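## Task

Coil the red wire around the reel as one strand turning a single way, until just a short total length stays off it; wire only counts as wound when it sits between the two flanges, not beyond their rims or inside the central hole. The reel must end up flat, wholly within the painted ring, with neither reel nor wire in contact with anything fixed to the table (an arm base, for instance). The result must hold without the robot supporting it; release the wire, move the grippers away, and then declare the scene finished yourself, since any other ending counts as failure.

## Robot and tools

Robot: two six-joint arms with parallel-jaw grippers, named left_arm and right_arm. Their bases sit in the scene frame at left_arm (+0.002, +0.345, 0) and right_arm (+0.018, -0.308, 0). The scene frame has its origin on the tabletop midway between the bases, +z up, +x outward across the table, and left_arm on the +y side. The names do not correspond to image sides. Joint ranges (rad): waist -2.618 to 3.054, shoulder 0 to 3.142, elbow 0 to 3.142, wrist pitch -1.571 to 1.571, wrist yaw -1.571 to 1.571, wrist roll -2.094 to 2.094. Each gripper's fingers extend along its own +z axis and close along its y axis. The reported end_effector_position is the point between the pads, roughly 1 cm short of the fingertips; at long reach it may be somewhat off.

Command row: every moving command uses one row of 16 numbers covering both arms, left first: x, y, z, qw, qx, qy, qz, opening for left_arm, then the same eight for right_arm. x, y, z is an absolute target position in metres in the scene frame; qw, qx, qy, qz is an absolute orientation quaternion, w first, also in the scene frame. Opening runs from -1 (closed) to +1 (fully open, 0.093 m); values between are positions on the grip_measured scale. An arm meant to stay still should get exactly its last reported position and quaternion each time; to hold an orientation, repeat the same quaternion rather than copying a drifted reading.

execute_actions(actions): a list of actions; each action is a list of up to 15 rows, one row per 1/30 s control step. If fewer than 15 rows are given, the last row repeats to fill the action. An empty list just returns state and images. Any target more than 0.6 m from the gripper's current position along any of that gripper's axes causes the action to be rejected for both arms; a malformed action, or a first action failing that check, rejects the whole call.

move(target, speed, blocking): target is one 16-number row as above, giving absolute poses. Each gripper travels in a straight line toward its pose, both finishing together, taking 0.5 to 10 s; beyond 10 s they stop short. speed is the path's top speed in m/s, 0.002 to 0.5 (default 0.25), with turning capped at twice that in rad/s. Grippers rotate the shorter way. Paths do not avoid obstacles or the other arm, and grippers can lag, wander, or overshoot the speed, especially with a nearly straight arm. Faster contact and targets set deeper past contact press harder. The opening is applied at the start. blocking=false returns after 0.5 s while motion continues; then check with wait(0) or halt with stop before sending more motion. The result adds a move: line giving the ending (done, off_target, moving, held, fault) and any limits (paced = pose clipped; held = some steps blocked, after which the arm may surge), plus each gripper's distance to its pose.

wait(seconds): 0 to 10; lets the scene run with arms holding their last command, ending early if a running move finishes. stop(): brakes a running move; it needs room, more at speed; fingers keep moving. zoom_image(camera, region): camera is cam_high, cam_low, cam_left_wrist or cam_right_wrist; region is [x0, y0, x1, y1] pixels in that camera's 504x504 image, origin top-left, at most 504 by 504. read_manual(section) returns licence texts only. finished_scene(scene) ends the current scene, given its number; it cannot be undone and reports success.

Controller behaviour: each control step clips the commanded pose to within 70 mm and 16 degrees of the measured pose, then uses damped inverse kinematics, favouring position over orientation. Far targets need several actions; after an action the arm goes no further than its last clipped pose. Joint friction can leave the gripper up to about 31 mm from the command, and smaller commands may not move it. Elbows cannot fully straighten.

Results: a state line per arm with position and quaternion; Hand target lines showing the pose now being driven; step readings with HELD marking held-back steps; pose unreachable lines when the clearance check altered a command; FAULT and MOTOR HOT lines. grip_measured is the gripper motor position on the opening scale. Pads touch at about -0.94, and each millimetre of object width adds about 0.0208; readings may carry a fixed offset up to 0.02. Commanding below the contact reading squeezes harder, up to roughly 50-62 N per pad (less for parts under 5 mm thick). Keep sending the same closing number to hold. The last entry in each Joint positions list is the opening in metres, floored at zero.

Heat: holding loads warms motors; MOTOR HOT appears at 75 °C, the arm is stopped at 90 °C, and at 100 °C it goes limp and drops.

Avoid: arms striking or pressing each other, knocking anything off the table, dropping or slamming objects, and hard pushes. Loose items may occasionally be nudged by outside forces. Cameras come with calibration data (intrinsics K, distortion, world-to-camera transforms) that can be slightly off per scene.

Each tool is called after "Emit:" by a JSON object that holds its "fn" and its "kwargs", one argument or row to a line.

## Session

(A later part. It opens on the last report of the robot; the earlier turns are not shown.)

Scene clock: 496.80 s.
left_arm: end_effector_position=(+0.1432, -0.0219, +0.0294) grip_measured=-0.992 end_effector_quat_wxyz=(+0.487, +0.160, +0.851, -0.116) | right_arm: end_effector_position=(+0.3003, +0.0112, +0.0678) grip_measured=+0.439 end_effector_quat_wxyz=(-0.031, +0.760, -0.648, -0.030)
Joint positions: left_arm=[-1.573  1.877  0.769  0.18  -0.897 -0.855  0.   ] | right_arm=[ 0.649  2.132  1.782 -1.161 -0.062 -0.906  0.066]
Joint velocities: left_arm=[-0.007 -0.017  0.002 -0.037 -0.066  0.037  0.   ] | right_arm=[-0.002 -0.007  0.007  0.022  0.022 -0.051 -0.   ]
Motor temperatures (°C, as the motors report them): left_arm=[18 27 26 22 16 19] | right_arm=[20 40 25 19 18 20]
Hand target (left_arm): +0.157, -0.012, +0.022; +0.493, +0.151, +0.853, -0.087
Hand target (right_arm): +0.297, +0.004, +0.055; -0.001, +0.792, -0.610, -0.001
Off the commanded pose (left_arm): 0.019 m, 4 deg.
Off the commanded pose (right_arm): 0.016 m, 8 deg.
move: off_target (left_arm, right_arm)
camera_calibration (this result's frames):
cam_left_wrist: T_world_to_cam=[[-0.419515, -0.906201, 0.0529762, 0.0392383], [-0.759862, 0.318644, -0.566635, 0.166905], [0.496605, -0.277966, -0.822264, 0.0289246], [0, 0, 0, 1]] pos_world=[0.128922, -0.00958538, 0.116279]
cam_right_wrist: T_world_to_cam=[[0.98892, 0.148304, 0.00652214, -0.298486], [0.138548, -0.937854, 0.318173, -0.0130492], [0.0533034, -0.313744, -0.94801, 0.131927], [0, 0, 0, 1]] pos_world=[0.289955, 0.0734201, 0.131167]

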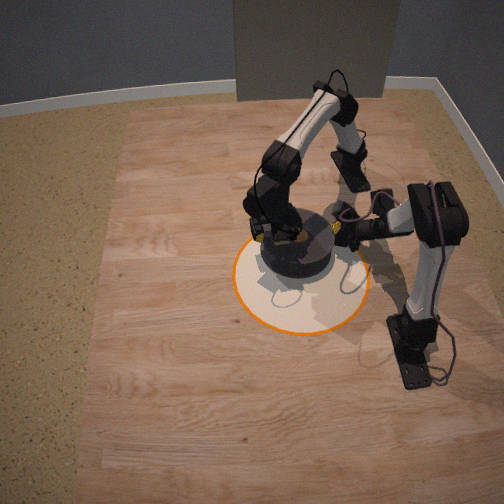

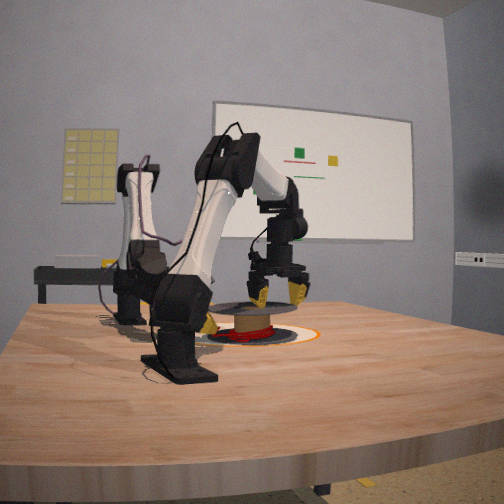

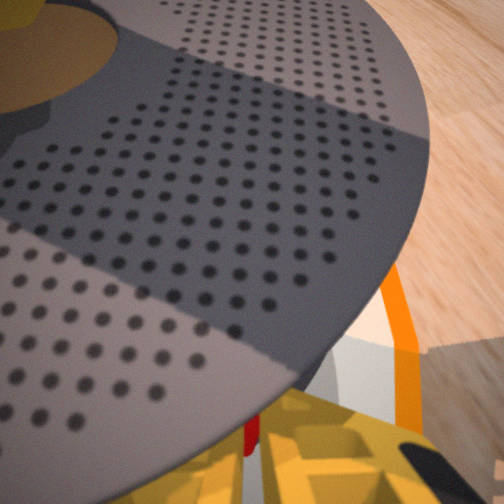

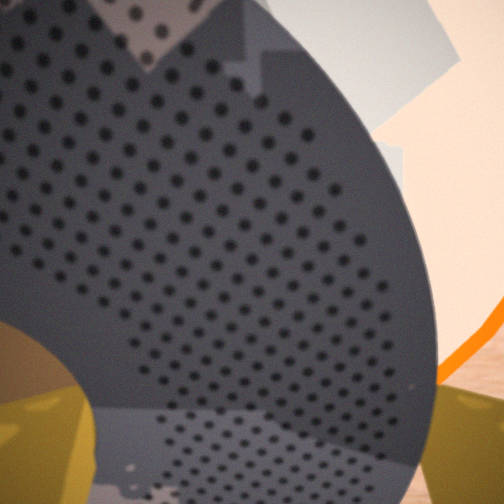

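Emit:
{"fn": "move", "kwargs": {
  "target": [0.148,-0.010,0.025,0.493,0.151,0.853,-0.087,-1,0.298,-0.012,0.052,0,-0.69,0.724,0,0.42],
  "speed": 0.08
}}

Emit:
{"fn": "zoom_image", "kwargs": {
  "camera": "cam_low",
  "region": [170,290,330,370]
}}

Scene clock: 499.43 s.
left_arm: end_effector_position=(+0.1440, -0.0135, +0.0258) grip_measured=-0.992 end_effector_quat_wxyz=(+0.486, +0.155, +0.854, -0.100) | right_arm: end_effector_position=(+0.2970, -0.0085, +0.0617) grip_measured=+0.438 end_effector_quat_wxyz=(+0.001, -0.695, +0.719, +0.016)
Joint positions: left_arm=[-1.575  1.878  0.769  0.13  -0.914 -0.892  0.   ] | right_arm=[ 0.635  2.122  1.745 -1.191 -0.032 -0.729  0.066]
Joint velocities: left_arm=[-0.002 -0.022  0.012 -0.037 -0.051  0.066  0.   ] | right_arm=[-0.007 -0.007 -0.017 -0.095  0.022  0.037 -0.   ]
Motor temperatures (°C, as the motors report them): left_arm=[18 27 26 22 16 19] | right_arm=[20 40 24 19 18 20]
Hand target (left_arm): +0.148, -0.010, +0.025; +0.493, +0.151, +0.853, -0.087
Hand target (right_arm): +0.298, -0.012, +0.053; +0.001, +0.690, -0.724, -0.001
Off the commanded pose (left_arm): 0.005 m, 2 deg.
Off the commanded pose (right_arm): 0.010 m, 2 deg.
move: done
camera_calibration (this result's frames):
cam_left_wrist: T_world_to_cam=[[-0.39595, -0.9177, 0.0324078, 0.0443774], [-0.768075, 0.311638, -0.559413, 0.163701], [0.503273, -0.246391, -0.828256, 0.0275397], [0, 0, 0, 1]] pos_world=[0.129446, -0.00350488, 0.112948]
cam_right_wrist: T_world_to_cam=[[0.998781, -0.0435304, -0.023287, -0.294987], [-0.0315757, -0.925886, 0.37648, 0.0178782], [-0.0379494, -0.375286, -0.926132, 0.145393], [0, 0, 0, 1]] pos_world=[0.300709, 0.0582761, 0.121053]

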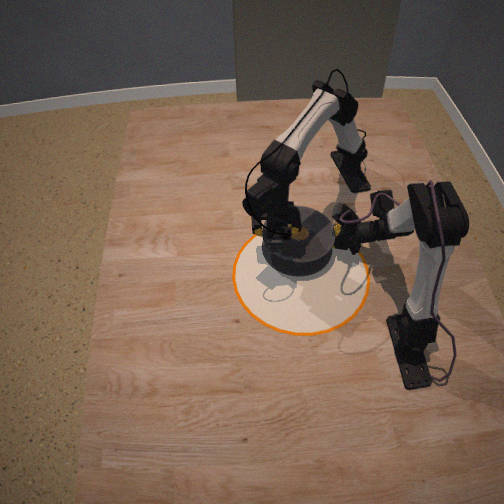

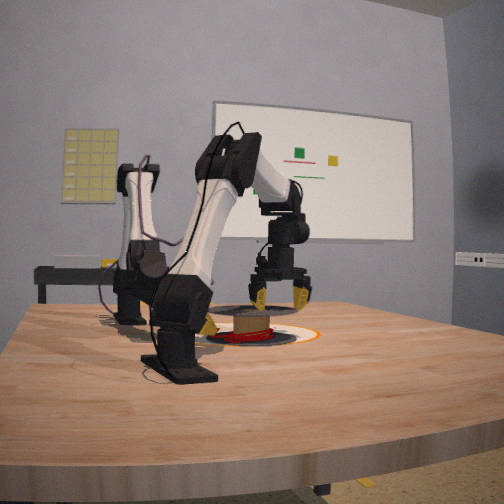

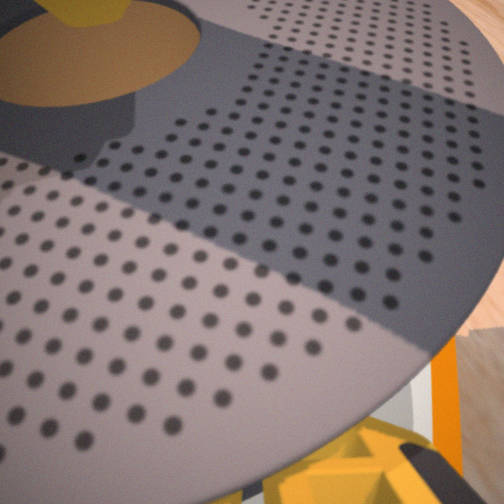

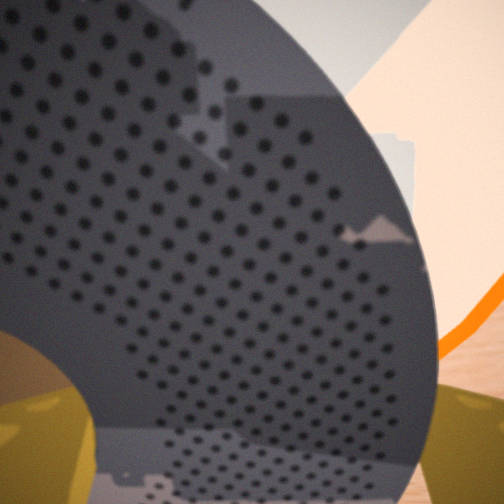

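Region (170, 290, 330, 370) of cam_low's 504x504 image, scaled by 3.150, with more detail than that image has.

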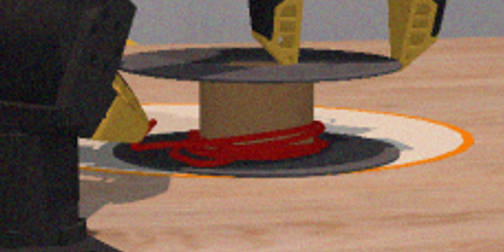

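Emit:
{"fn": "move", "kwargs": {
  "target": [0.148,-0.010,0.025,0.493,0.151,0.853,-0.087,-0.7,0.298,-0.012,0.052,0,-0.69,0.724,0,0.42],
  "speed": 0.08
}}

Emit:
{"fn": "move", "kwargs": {
  "target": [0.112,0.002,0.036,0.493,0.151,0.853,-0.087,-0.7,0.298,-0.012,0.052,0,-0.69,0.724,0,0.42],
  "speed": 0.08
}}

Emit:
{"fn": "zoom_image", "kwargs": {
  "camera": "cam_low",
  "region": [170,290,330,370]
}}

Scene clock: 500.93 s.
left_arm: end_effector_position=(+0.1428, -0.0139, +0.0251) grip_measured=-0.703 end_effector_quat_wxyz=(+0.484, +0.156, +0.855, -0.101) | right_arm: end_effector_position=(+0.2965, -0.0086, +0.0617) grip_measured=+0.438 end_effector_quat_wxyz=(-0.000, -0.691, +0.723, +0.018)
Joint positions: left_arm=[-1.577  1.878  0.769  0.128 -0.909 -0.893  0.011] | right_arm=[ 0.634  2.122  1.745 -1.192 -0.036 -0.718  0.066]
Joint velocities: left_arm=[-0.002 -0.007 -0.007 -0.007  0.007 -0.022 -0.   ] | right_arm=[-0.022  0.002 -0.002 -0.007  0.051 -0.022  0.001]
Motor temperatures (°C, as the motors report them): left_arm=[18 27 26 22 16 19] | right_arm=[20 40 24 19 18 20]
Hand target (left_arm): +0.148, -0.010, +0.025; +0.493, +0.151, +0.852, -0.087
Hand target (right_arm): +0.298, -0.012, +0.052; +0.001, +0.690, -0.724, -0.000
Off the commanded pose (left_arm): 0.006 m, 2 deg.
Off the commanded pose (right_arm): 0.010 m, 2 deg.
move: done
camera_calibration (this result's frames):
cam_left_wrist: T_world_to_cam=[[-0.39953, -0.916122, 0.0331179, 0.0440847], [-0.768981, 0.315257, -0.55613, 0.162585], [0.499042, -0.247658, -0.830435, 0.0281816], [0, 0, 0, 1]] pos_world=[0.128574, -0.00388966, 0.112361]
cam_right_wrist: T_world_to_cam=[[0.998094, -0.0553044, -0.0273962, -0.294129], [-0.0409761, -0.925737, 0.375942, 0.0205404], [-0.0461529, -0.374103, -0.926238, 0.147784], [0, 0, 0, 1]] pos_world=[0.301231, 0.058035, 0.121104]

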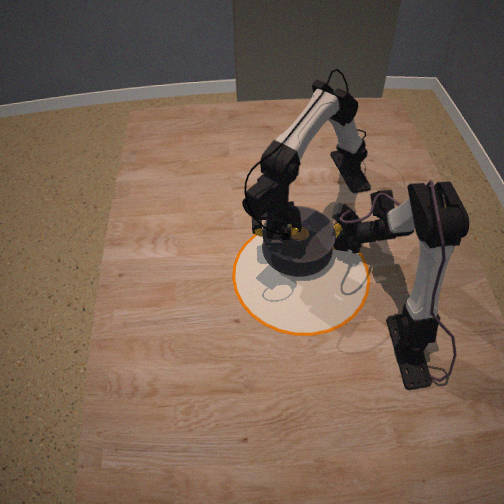

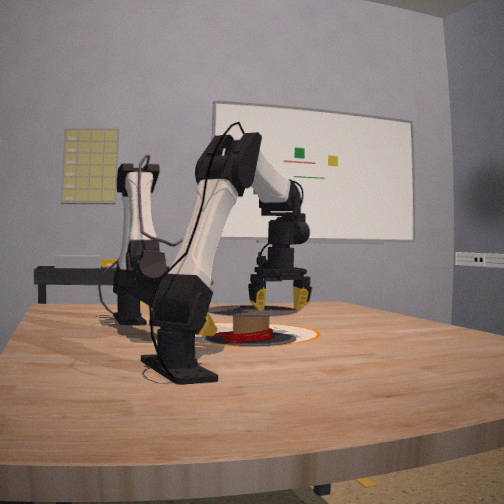

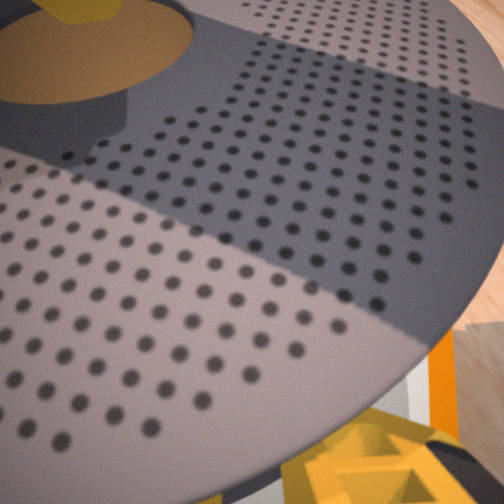

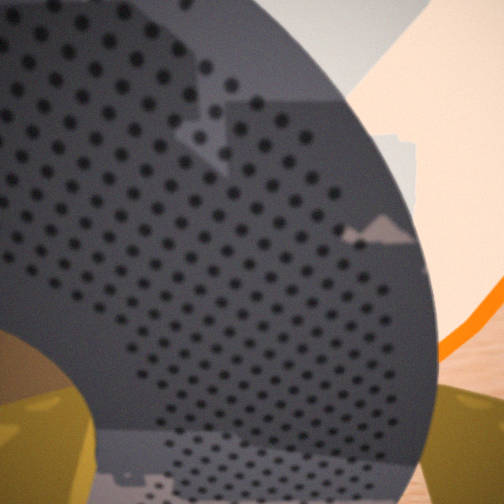

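Scene clock: 502.00 s.
left_arm: end_effector_position=(+0.1138, +0.0088, +0.0236) grip_measured=-0.702 end_effector_quat_wxyz=(+0.486, +0.159, +0.856, -0.075) | right_arm: end_effector_position=(+0.2955, -0.0090, +0.0611) grip_measured=+0.438 end_effector_quat_wxyz=(-0.002, -0.690, +0.724, +0.019)
Joint positions: left_arm=[-1.683  1.852  0.769 -0.097 -0.979 -1.078  0.011] | right_arm=[ 0.634  2.122  1.743 -1.193 -0.038 -0.716  0.066]
Joint velocities: left_arm=[ 0.012 -0.012 -0.002 -0.081  0.037  0.007 -0.001] | right_arm=[ 0.007 -0.007 -0.022 -0.051 -0.051 -0.037  0.001]
Motor temperatures (°C, as the motors report them): left_arm=[18 27 26 22 16 19] | right_arm=[20 41 24 19 18 20]
Hand target (left_arm): +0.113, +0.003, +0.036; +0.492, +0.151, +0.853, -0.087
Hand target (right_arm): +0.298, -0.012, +0.052; +0.001, +0.690, -0.724, -0.000
Off the commanded pose (left_arm): 0.014 m, 2 deg.
Off the commanded pose (right_arm): 0.010 m, 2 deg.
move: off_target (left_arm)
camera_calibration (this result's frames):
cam_left_wrist: T_world_to_cam=[[-0.379534, -0.925044, -0.0157534, 0.0522857], [-0.769615, 0.325122, -0.549535, 0.132137], [0.513465, -0.196443, -0.835322, 0.0449819], [0, 0, 0, 1]] pos_world=[0.0984419, 0.0142424, 0.111012]
cam_right_wrist: T_world_to_cam=[[0.997836, -0.0576083, -0.0317092, -0.292886], [-0.0414524, -0.92538, 0.376767, 0.0205082], [-0.0510479, -0.374637, -0.925765, 0.148417], [0, 0, 0, 1]] pos_world=[0.300678, 0.0577076, 0.120385]

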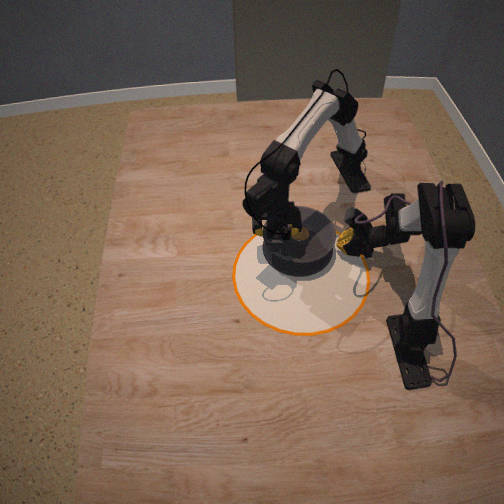

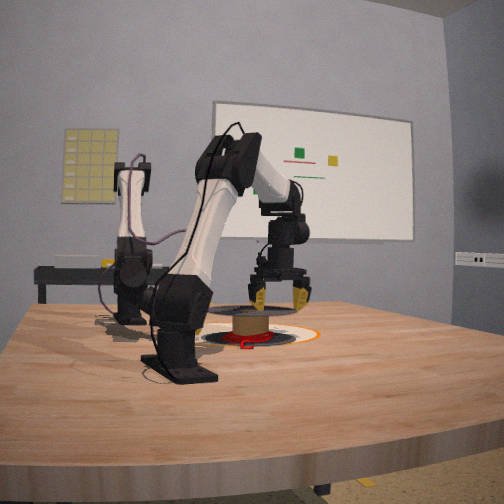

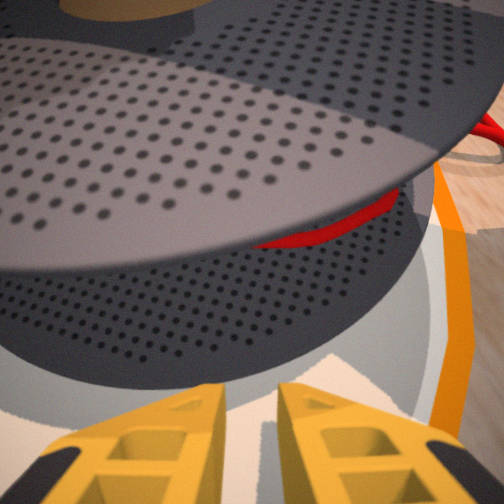

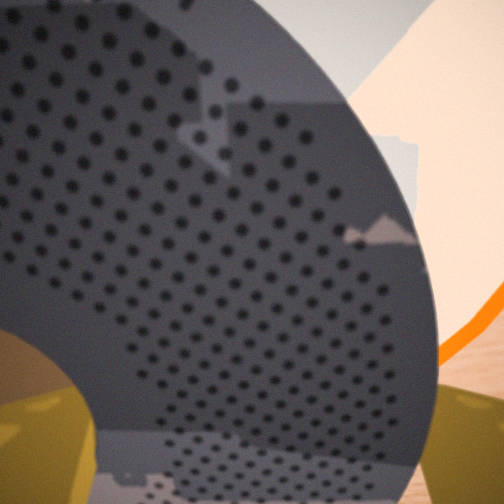

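Region (170, 290, 330, 370) of cam_low's 504x504 image, scaled by 3.150, with more detail than that image has.

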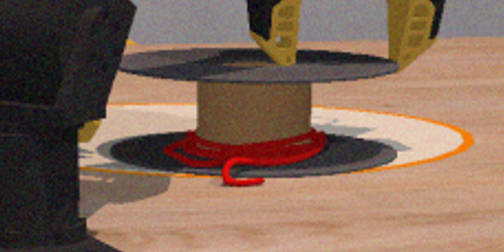

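Emit:
{"fn": "move", "kwargs": {
  "target": [0.075,0.02,0.06,0.493,0.151,0.853,-0.087,-0.7,0.279,-0.054,0.053,0,-0.383,0.924,0,0.42],
  "speed": 0.25
}}

Emit:
{"fn": "move", "kwargs": {
  "target": [0.075,0.02,0.06,0.493,0.151,0.853,-0.087,-0.7,0.234,-0.072,0.053,0,0,1,0,0.42],
  "speed": 0.25
}}

Emit:
{"fn": "zoom_image", "kwargs": {
  "camera": "cam_high",
  "region": [230,160,410,290]
}}

Emit:
{"fn": "zoom_image", "kwargs": {
  "camera": "cam_low",
  "region": [170,290,330,370]
}}

Scene clock: 507.10 s.
left_arm: end_effector_position=(+0.0783, +0.0263, +0.0474) grip_measured=-0.702 end_effector_quat_wxyz=(+0.488, +0.158, +0.856, -0.072) | right_arm: end_effector_position=(+0.2763, -0.0461, +0.0612) grip_measured=+0.438 end_effector_quat_wxyz=(-0.000, -0.396, +0.918, +0.010)
Joint positions: left_arm=[-1.818  1.779  0.826 -0.438 -1.022 -1.326  0.011] | right_arm=[ 0.61   1.958  1.5   -1.106 -0.019 -0.03   0.066]
Joint velocities: left_arm=[ 0.037 -0.002 -0.007 -0.066 -0.007 -0.095 -0.   ] | right_arm=[-0.007  0.002 -0.017 -0.022 -0.037  0.066 -0.   ]
Motor temperatures (°C, as the motors report them): left_arm=[18 28 26 22 17 19] | right_arm=[20 41 24 19 18 20]
Hand target (left_arm): +0.076, +0.021, +0.060; +0.493, +0.150, +0.853, -0.086
Hand target (right_arm): +0.279, -0.054, +0.054; -0.001, -0.383, +0.924, +0.001
Off the commanded pose (left_arm): 0.014 m, 2 deg.
Off the commanded pose (right_arm): 0.012 m, 2 deg.
move: off_target (left_arm, right_arm)
camera_calibration (this result's frames):
cam_left_wrist: T_world_to_cam=[[-0.374057, -0.927199, -0.0195642, 0.0551623], [-0.769356, 0.32202, -0.55172, 0.112366], [0.517854, -0.191323, -0.8338, 0.0859682], [0, 0, 0, 1]] pos_world=[0.0625641, 0.0314101, 0.134754]
cam_right_wrist: T_world_to_cam=[[0.719825, -0.693868, -0.0200076, -0.229132], [-0.632833, -0.667806, 0.391863, 0.159697], [-0.285262, -0.269411, -0.919806, 0.202835], [0, 0, 0, 1]] pos_world=[0.323857, 0.00230551, 0.119406]

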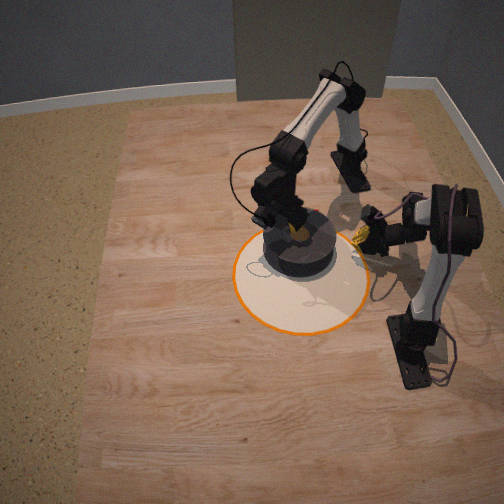

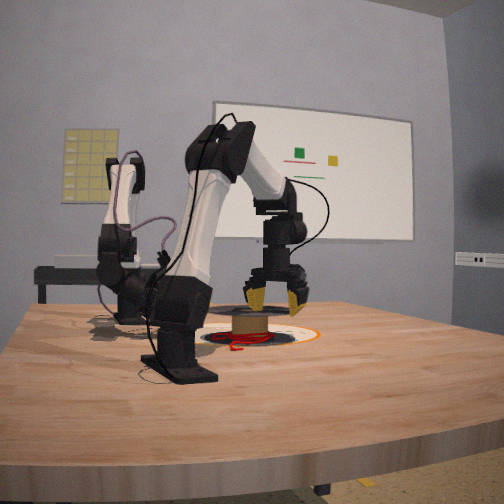

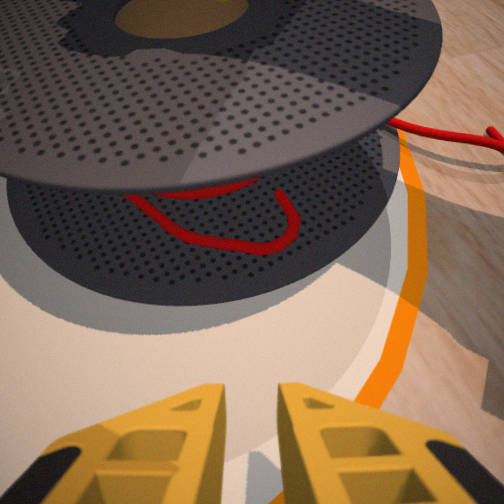

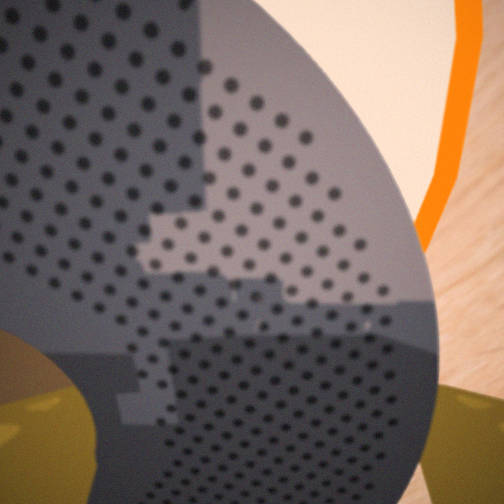

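Scene clock: 509.30 s.
left_arm: end_effector_position=(+0.0784, +0.0265, +0.0473) grip_measured=-0.702 end_effector_quat_wxyz=(+0.488, +0.157, +0.856, -0.072) | right_arm: end_effector_position=(+0.2405, -0.0720, +0.0613) grip_measured=+0.438 end_effector_quat_wxyz=(+0.006, -0.002, +1.000, -0.001)
Joint positions: left_arm=[-1.818  1.779  0.826 -0.44  -1.022 -1.328  0.011] | right_arm=[ 0.647  1.797  1.288 -1.055  0.01   0.817  0.066]
Joint velocities: left_arm=[ 0.002 -0.012 -0.022  0.007 -0.022  0.022  0.001] | right_arm=[ 0.007  0.012 -0.012 -0.066  0.037  0.037  0.001]
Motor temperatures (°C, as the motors report them): left_arm=[18 28 26 22 17 19] | right_arm=[20 41 24 19 18 20]
Hand target (left_arm): +0.075, +0.020, +0.060; +0.493, +0.151, +0.853, -0.087
Hand target (right_arm): +0.234, -0.073, +0.054; +0.000, +0.000, +1.000, -0.001
Off the commanded pose (left_arm): 0.015 m, 2 deg.
Off the commanded pose (right_arm): 0.011 m, 1 deg.
move: off_target (left_arm, right_arm)
camera_calibration (this result's frames):
cam_left_wrist: T_world_to_cam=[[-0.373152, -0.927567, -0.0194357, 0.055334], [-0.769778, 0.321233, -0.55159, 0.112354], [0.51788, -0.190866, -0.833889, 0.0859398], [0, 0, 0, 1]] pos_world=[0.0626291, 0.0316372, 0.134713]
cam_right_wrist: T_world_to_cam=[[-0.00628607, -0.99998, 0.000880229, -0.0699794], [-0.921751, 0.00613561, 0.387734, 0.237943], [-0.387732, 0.00162597, -0.921771, 0.230036], [0, 0, 0, 1]] pos_world=[0.308077, -0.0718119, 0.119844]

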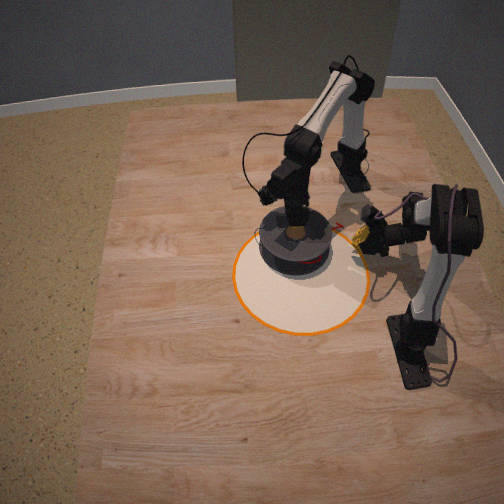

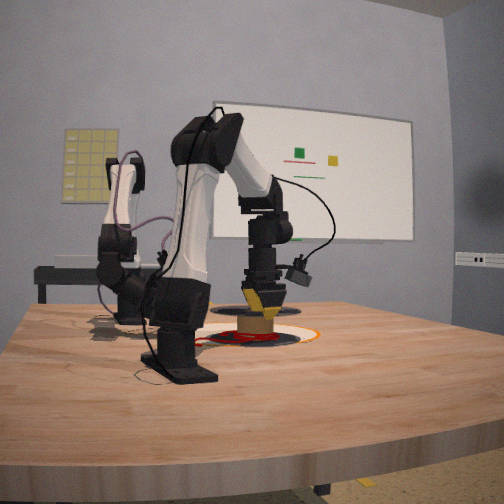

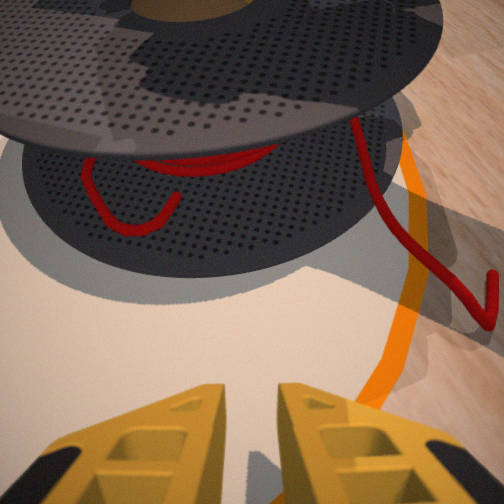

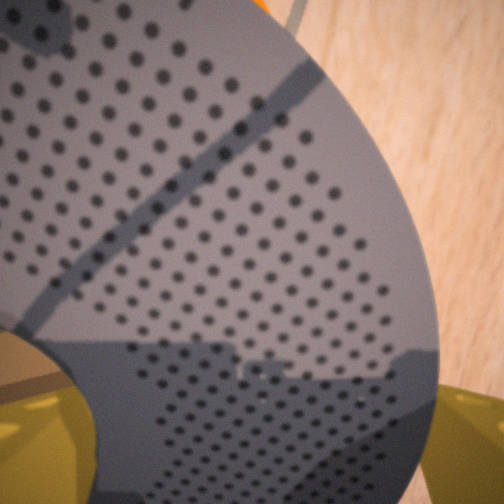

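Region (230, 160, 410, 290) of cam_high's 504x504 image, scaled by 2.800, with more detail than that image has.

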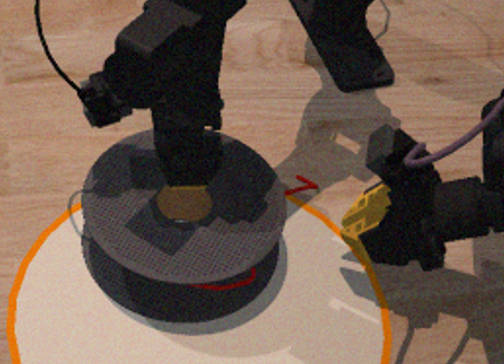

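Region (170, 290, 330, 370) of cam_low's 504x504 image, scaled by 3.150, with more detail than that image has.

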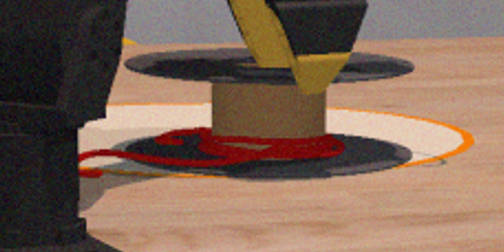

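Emit:
{"fn": "move", "kwargs": {
  "target": [0.055,-0.06,0.07,0.382,-0.056,0.922,0.023,-0.1,0.238,-0.072,0.053,0,0,1,0,0.42],
  "speed": 0.3
}}

Scene clock: 517.27 s.
left_arm: end_effector_position=(+0.0510, -0.0606, +0.0748) grip_measured=-0.102 end_effector_quat_wxyz=(+0.386, -0.054, +0.921, +0.013) | right_arm: end_effector_position=(+0.2405, -0.0721, +0.0612) grip_measured=+0.438 end_effector_quat_wxyz=(+0.006, -0.001, +1.000, -0.001)
Joint positions: left_arm=[-1.766  2.287  1.856 -1.395 -0.758 -1.958  0.04 ] | right_arm=[ 0.647  1.797  1.288 -1.055  0.01   0.819  0.066]
Joint velocities: left_arm=[-0.002 -0.012  0.007 -0.022  0.022 -0.051 -0.   ] | right_arm=[-0.017 -0.007 -0.007  0.051 -0.022 -0.051 -0.   ]
Motor temperatures (°C, as the motors report them): left_arm=[18 28 26 21 17 19] | right_arm=[20 41 24 19 18 20]
Hand target (left_arm): +0.053, -0.060, +0.072; +0.383, -0.058, +0.922, +0.024
Hand target (right_arm): +0.238, -0.072, +0.053; -0.000, -0.000, +1.000, -0.000
Off the commanded pose (left_arm): 0.006 m, 1 deg.
Off the commanded pose (right_arm): 0.009 m, 1 deg.
move: done
camera_calibration (this result's frames):
cam_left_wrist: T_world_to_cam=[[0.0767299, -0.996358, 0.0371815, -0.0665107], [-0.936672, -0.0848133, -0.339783, 0.102483], [0.341699, -0.00875533, -0.939769, 0.134374], [0, 0, 0, 1]] pos_world=[0.0551813, -0.0564, 0.163576]
cam_right_wrist: T_world_to_cam=[[-0.0085771, -0.999962, 0.00139232, -0.0695888], [-0.921744, 0.00844602, 0.387707, 0.238115], [-0.387705, 0.00204204, -0.921781, 0.229962], [0, 0, 0, 1]] pos_world=[0.308042, -0.0720669, 0.119753]

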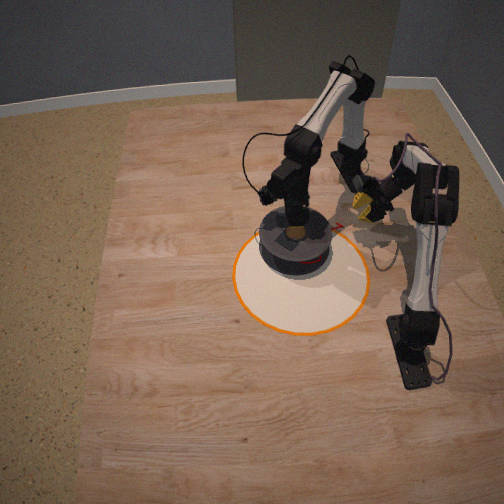

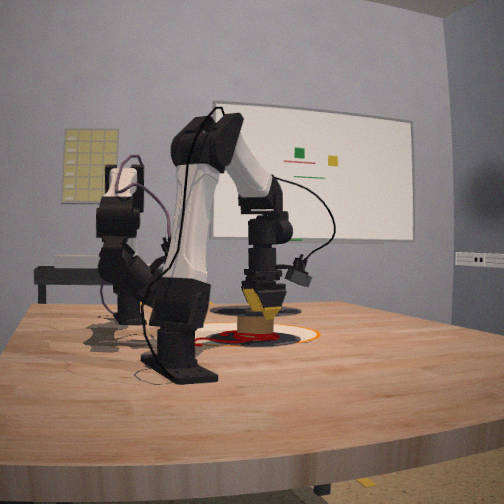

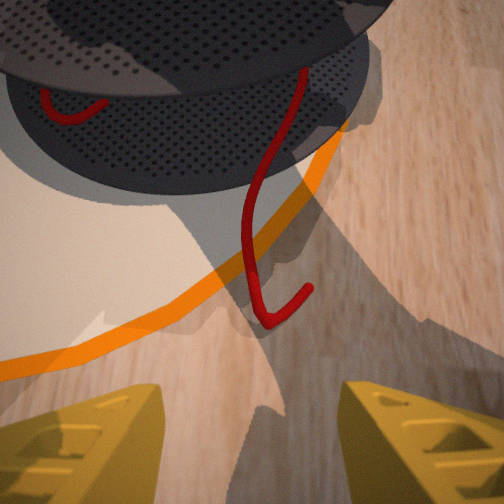

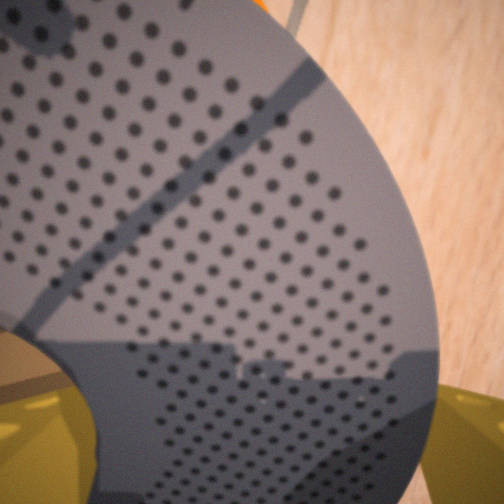

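Emit:
{"fn": "move", "kwargs": {
  "target": [0.090,-0.071,0.03,0.382,-0.056,0.922,0.023,0.1,0.238,-0.072,0.053,0,0,1,0,0.42],
  "speed": 0.15
}}

Scene clock: 521.77 s.
left_arm: end_effector_position=(+0.0881, -0.0719, +0.0356) grip_measured=+0.098 end_effector_quat_wxyz=(+0.378, -0.060, +0.924, +0.021) | right_arm: end_effector_position=(+0.2405, -0.0721, +0.0612) grip_measured=+0.438 end_effector_quat_wxyz=(+0.006, -0.001, +1.000, -0.001)
Joint positions: left_arm=[-1.67   2.344  1.806 -1.219 -0.758 -1.847  0.05 ] | right_arm=[ 0.647  1.797  1.288 -1.055  0.01   0.819  0.066]
Joint velocities: left_arm=[-0.012 -0.012  0.007  0.066  0.051  0.022 -0.   ] | right_arm=[-0.012 -0.002  0.002  0.007  0.022 -0.007 -0.   ]
Motor temperatures (°C, as the motors report them): left_arm=[18 29 27 21 17 19] | right_arm=[20 40 23 19 18 20]
Hand target (left_arm): +0.090, -0.072, +0.030; +0.382, -0.056, +0.922, +0.022
Hand target (right_arm): +0.238, -0.072, +0.053; -0.000, +0.000, +1.000, -0.000
Off the commanded pose (left_arm): 0.006 m, 1 deg.
Off the commanded pose (right_arm): 0.009 m, 1 deg.
move: done
camera_calibration (this result's frames):
cam_left_wrist: T_world_to_cam=[[0.0942165, -0.995192, 0.0267617, -0.0801981], [-0.940928, -0.0977967, -0.324176, 0.121876], [0.325234, 0.00536187, -0.945618, 0.0874], [0, 0, 0, 1]] pos_world=[0.0938073, -0.068362, 0.124303]
cam_right_wrist: T_world_to_cam=[[-0.0085771, -0.999962, 0.00139232, -0.0695888], [-0.921744, 0.00844602, 0.387707, 0.238115], [-0.387705, 0.00204204, -0.921781, 0.229962], [0, 0, 0, 1]] pos_world=[0.308042, -0.0720669, 0.119753]

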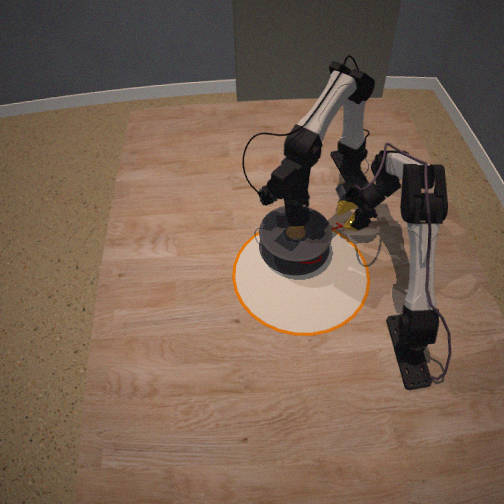

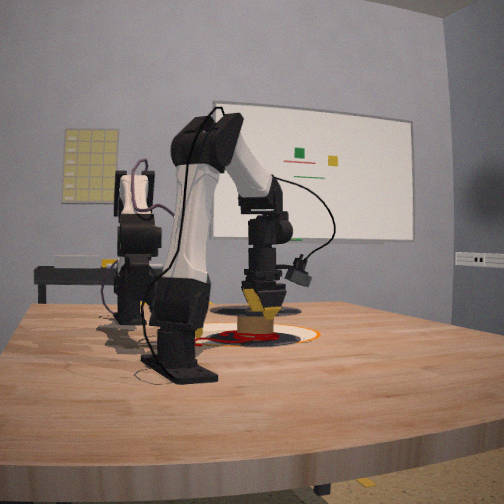

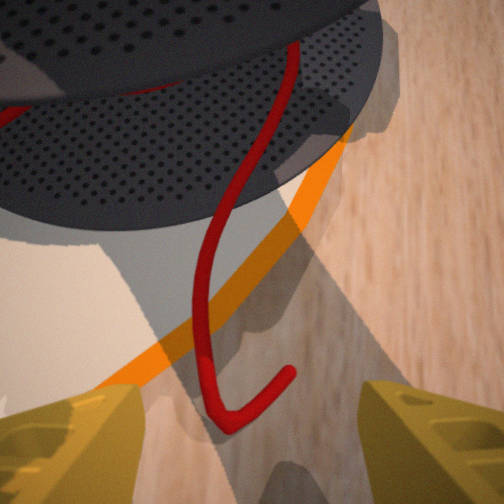

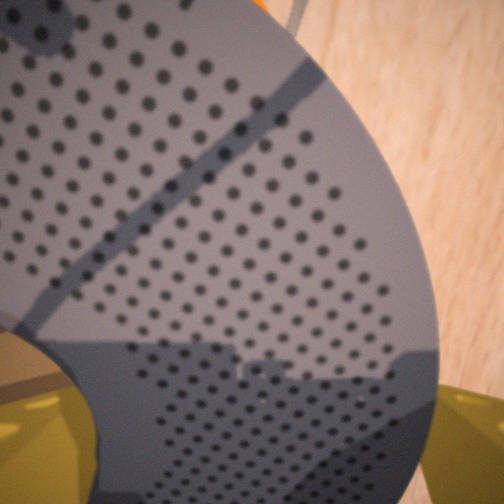

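Emit:
{"fn": "move", "kwargs": {
  "target": [0.096,-0.071,0.002,0.382,-0.056,0.922,0.023,0.1,0.238,-0.072,0.053,0,0,1,0,0.42],
  "speed": 0.1
}}

Scene clock: 523.07 s.
left_arm: end_effector_position=(+0.0898, -0.0719, +0.0154) grip_measured=+0.098 end_effector_quat_wxyz=(+0.380, -0.054, +0.923, +0.019) | right_arm: end_effector_position=(+0.2405, -0.0721, +0.0612) grip_measured=+0.438 end_effector_quat_wxyz=(+0.006, -0.001, +1.000, -0.001)
Joint positions: left_arm=[-1.669  2.363  1.754 -1.136 -0.764 -1.828  0.05 ] | right_arm=[ 0.647  1.797  1.288 -1.055  0.01   0.819  0.066]
Joint velocities: left_arm=[ 0.007  0.002 -0.007 -0.037 -0.051 -0.022 -0.002] | right_arm=[ 0.007  0.007 -0.007 -0.022 -0.051 -0.007  0.   ]
Motor temperatures (°C, as the motors report them): left_arm=[18 29 26 21 17 19] | right_arm=[20 40 23 19 18 20]
Hand target (left_arm): +0.096, -0.071, +0.002; +0.382, -0.056, +0.922, +0.023
Hand target (right_arm): +0.238, -0.072, +0.053; -0.000, +0.000, +1.000, -0.000
Off the commanded pose (left_arm): 0.015 m, 1 deg.
Off the commanded pose (right_arm): 0.009 m, 1 deg.
move: off_target (left_arm)
camera_calibration (this result's frames):
cam_left_wrist: T_world_to_cam=[[0.0815145, -0.996323, 0.0263973, -0.0788191], [-0.940652, -0.0856602, -0.328383, 0.117738], [0.329437, 0.00193734, -0.944176, 0.0670781], [0, 0, 0, 1]] pos_world=[0.0950774, -0.0685737, 0.104077]
cam_right_wrist: T_world_to_cam=[[-0.0085771, -0.999962, 0.00139232, -0.0695888], [-0.921744, 0.00844602, 0.387707, 0.238115], [-0.387705, 0.00204204, -0.921781, 0.229962], [0, 0, 0, 1]] pos_world=[0.308042, -0.0720669, 0.119753]

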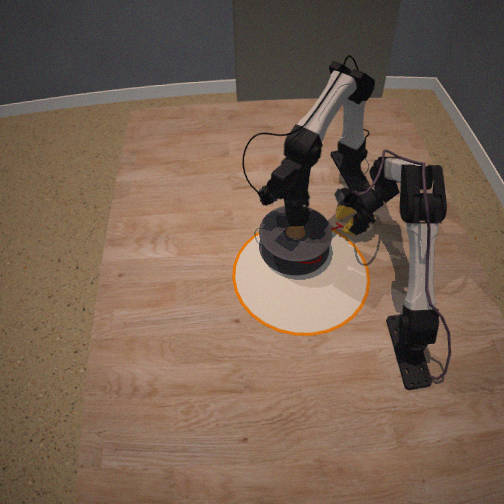

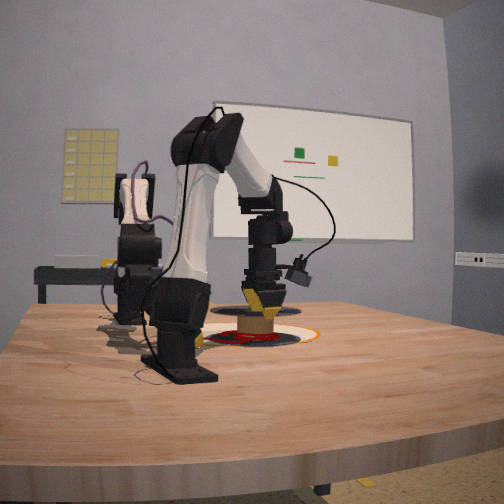

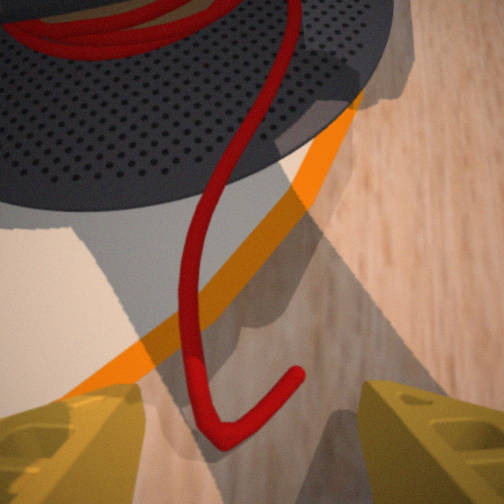

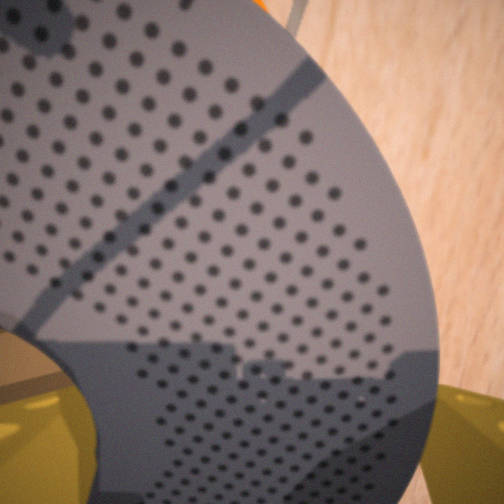

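Emit:
{"fn": "move", "kwargs": {
  "target": [0.096,-0.071,0.002,0.382,-0.056,0.922,0.023,-1,0.238,-0.072,0.053,0,0,1,0,0.42],
  "speed": 0.1
}}

Scene clock: 524.00 s.
left_arm: end_effector_position=(+0.0904, -0.0732, +0.0159) grip_measured=-0.990 end_effector_quat_wxyz=(+0.382, -0.054, +0.922, +0.016) | right_arm: end_effector_position=(+0.2405, -0.0721, +0.0612) grip_measured=+0.438 end_effector_quat_wxyz=(+0.006, -0.001, +1.000, -0.001)
Joint positions: left_arm=[-1.669  2.363  1.754 -1.13  -0.771 -1.826  0.   ] | right_arm=[ 0.647  1.797  1.288 -1.055  0.01   0.819  0.066]
Joint velocities: left_arm=[ 0.002 -0.017  0.012 -0.037  0.007 -0.022  0.   ] | right_arm=[-0.007  0.002 -0.022 -0.022 -0.007  0.037 -0.   ]
Motor temperatures (°C, as the motors report them): left_arm=[18 30 26 21 17 19] | right_arm=[20 40 23 19 17 20]
Hand target (left_arm): +0.096, -0.071, +0.002; +0.382, -0.056, +0.922, +0.023
Hand target (right_arm): +0.238, -0.072, +0.053; -0.000, +0.000, +1.000, -0.000
Off the commanded pose (left_arm): 0.015 m, 1 deg.
Off the commanded pose (right_arm): 0.009 m, 1 deg.
move: off_target (left_arm)
camera_calibration (this result's frames):
cam_left_wrist: T_world_to_cam=[[0.0787051, -0.996405, 0.0313416, -0.0799827], [-0.939083, -0.0846548, -0.333101, 0.118418], [0.334557, -0.0032156, -0.94237, 0.0664814], [0, 0, 0, 1]] pos_world=[0.0952572, -0.0694568, 0.104602]
cam_right_wrist: T_world_to_cam=[[-0.0085771, -0.999962, 0.00139232, -0.0695888], [-0.921744, 0.00844602, 0.387707, 0.238115], [-0.387705, 0.00204204, -0.921781, 0.229962], [0, 0, 0, 1]] pos_world=[0.308042, -0.0720669, 0.119753]

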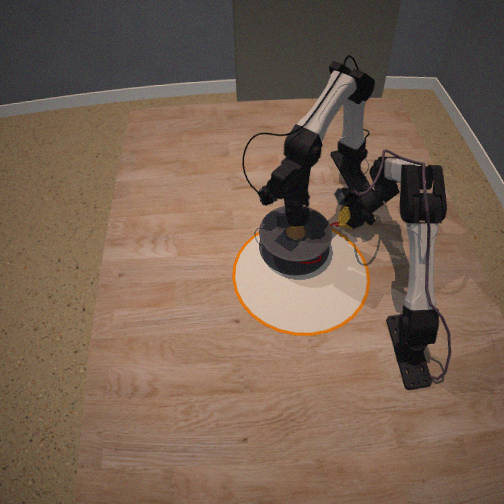

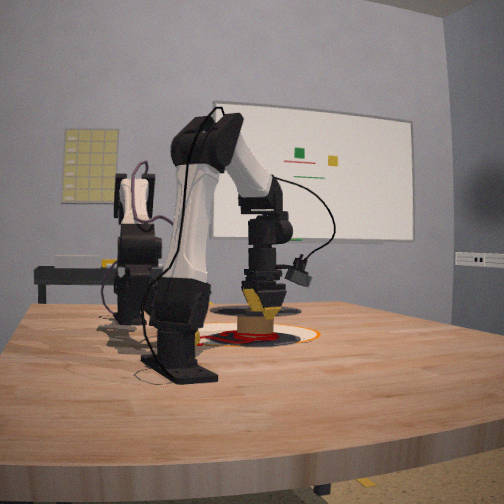

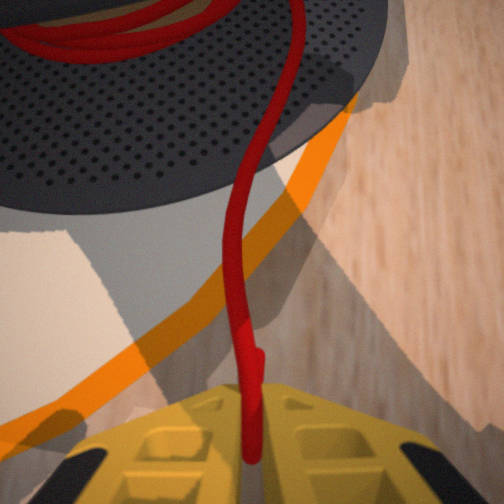

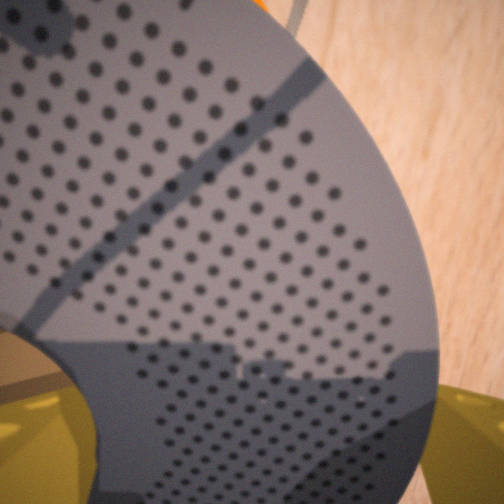

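Emit:
{"fn": "move", "kwargs": {
  "target": [0.105,-0.048,0.034,0.461,0.039,0.886,-0.020,-1,0.272,-0.065,0.053,0,-0.259,0.966,0,0.42],
  "speed": 0.15
}}

Emit:
{"fn": "zoom_image", "kwargs": {
  "camera": "cam_low",
  "region": [170,290,330,370]
}}

Scene clock: 527.43 s.
left_arm: end_effector_position=(+0.1080, -0.0459, +0.0250) grip_measured=-0.990 end_effector_quat_wxyz=(+0.455, +0.039, +0.889, -0.006) | right_arm: end_effector_position=(+0.2692, -0.0622, +0.0612) grip_measured=+0.438 end_effector_quat_wxyz=(+0.012, -0.255, +0.967, +0.009)
Joint positions: left_arm=[-1.678  2.182  1.391 -0.812 -0.945 -1.579  0.   ] | right_arm=[ 0.599  1.876  1.389 -1.054 -0.004  0.258  0.066]
Joint velocities: left_arm=[ 0.002  0.007 -0.027  0.037 -0.051  0.037  0.   ] | right_arm=[-0.002 -0.002  0.002 -0.007  0.066 -0.081 -0.001]
Motor temperatures (°C, as the motors report them): left_arm=[18 31 26 21 17 19] | right_arm=[20 40 23 19 17 20]
Hand target (left_arm): +0.106, -0.048, +0.033; +0.461, +0.039, +0.886, -0.020
Hand target (right_arm): +0.272, -0.065, +0.053; +0.000, -0.259, +0.966, +0.001
Off the commanded pose (left_arm): 0.010 m, 2 deg.
Off the commanded pose (right_arm): 0.009 m, 2 deg.
move: done
camera_calibration (this result's frames):
cam_left_wrist: T_world_to_cam=[[-0.110704, -0.993788, -0.0114222, -0.0327433], [-0.87212, 0.10265, -0.478404, 0.145237], [0.476605, -0.0429999, -0.878066, 0.0505161], [0, 0, 0, 1]] pos_world=[0.0989626, -0.0452762, 0.113464]
cam_right_wrist: T_world_to_cam=[[0.483928, -0.875006, -0.0133531, -0.183289], [-0.809447, -0.453365, 0.37317, 0.206485], [-0.33258, -0.169779, -0.927667, 0.215939], [0, 0, 0, 1]] pos_world=[0.327654, -0.0301044, 0.120818]

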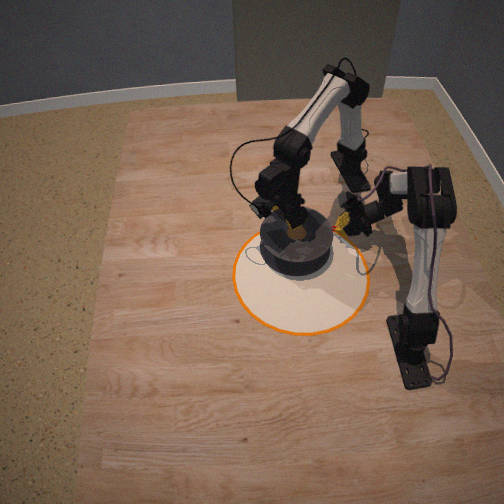

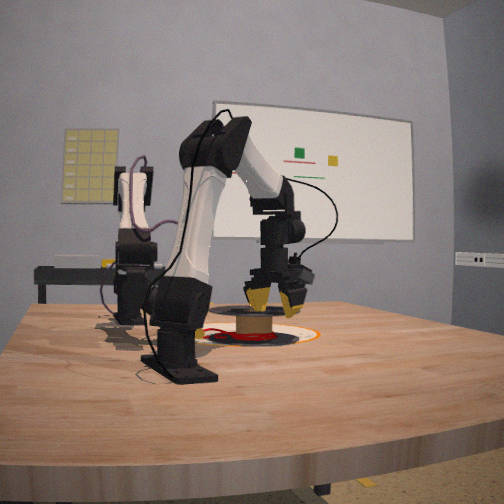

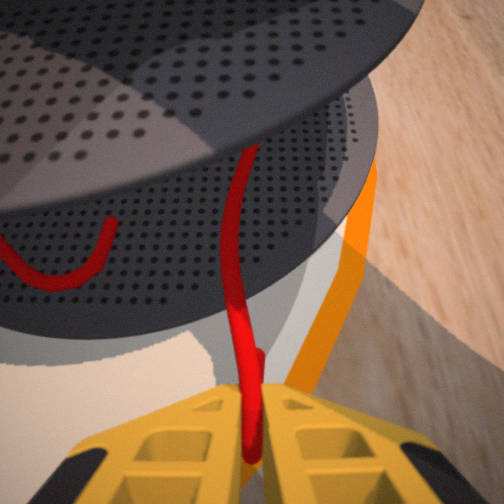

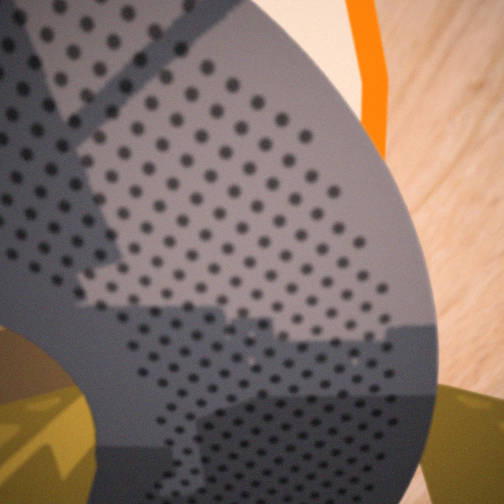

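Region (170, 290, 330, 370) of cam_low's 504x504 image, scaled by 3.150, with more detail than that image has.

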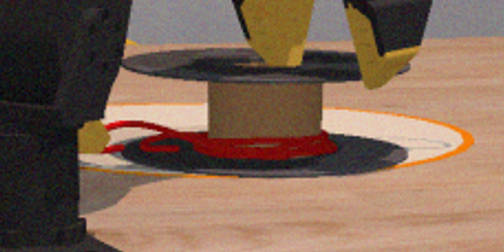

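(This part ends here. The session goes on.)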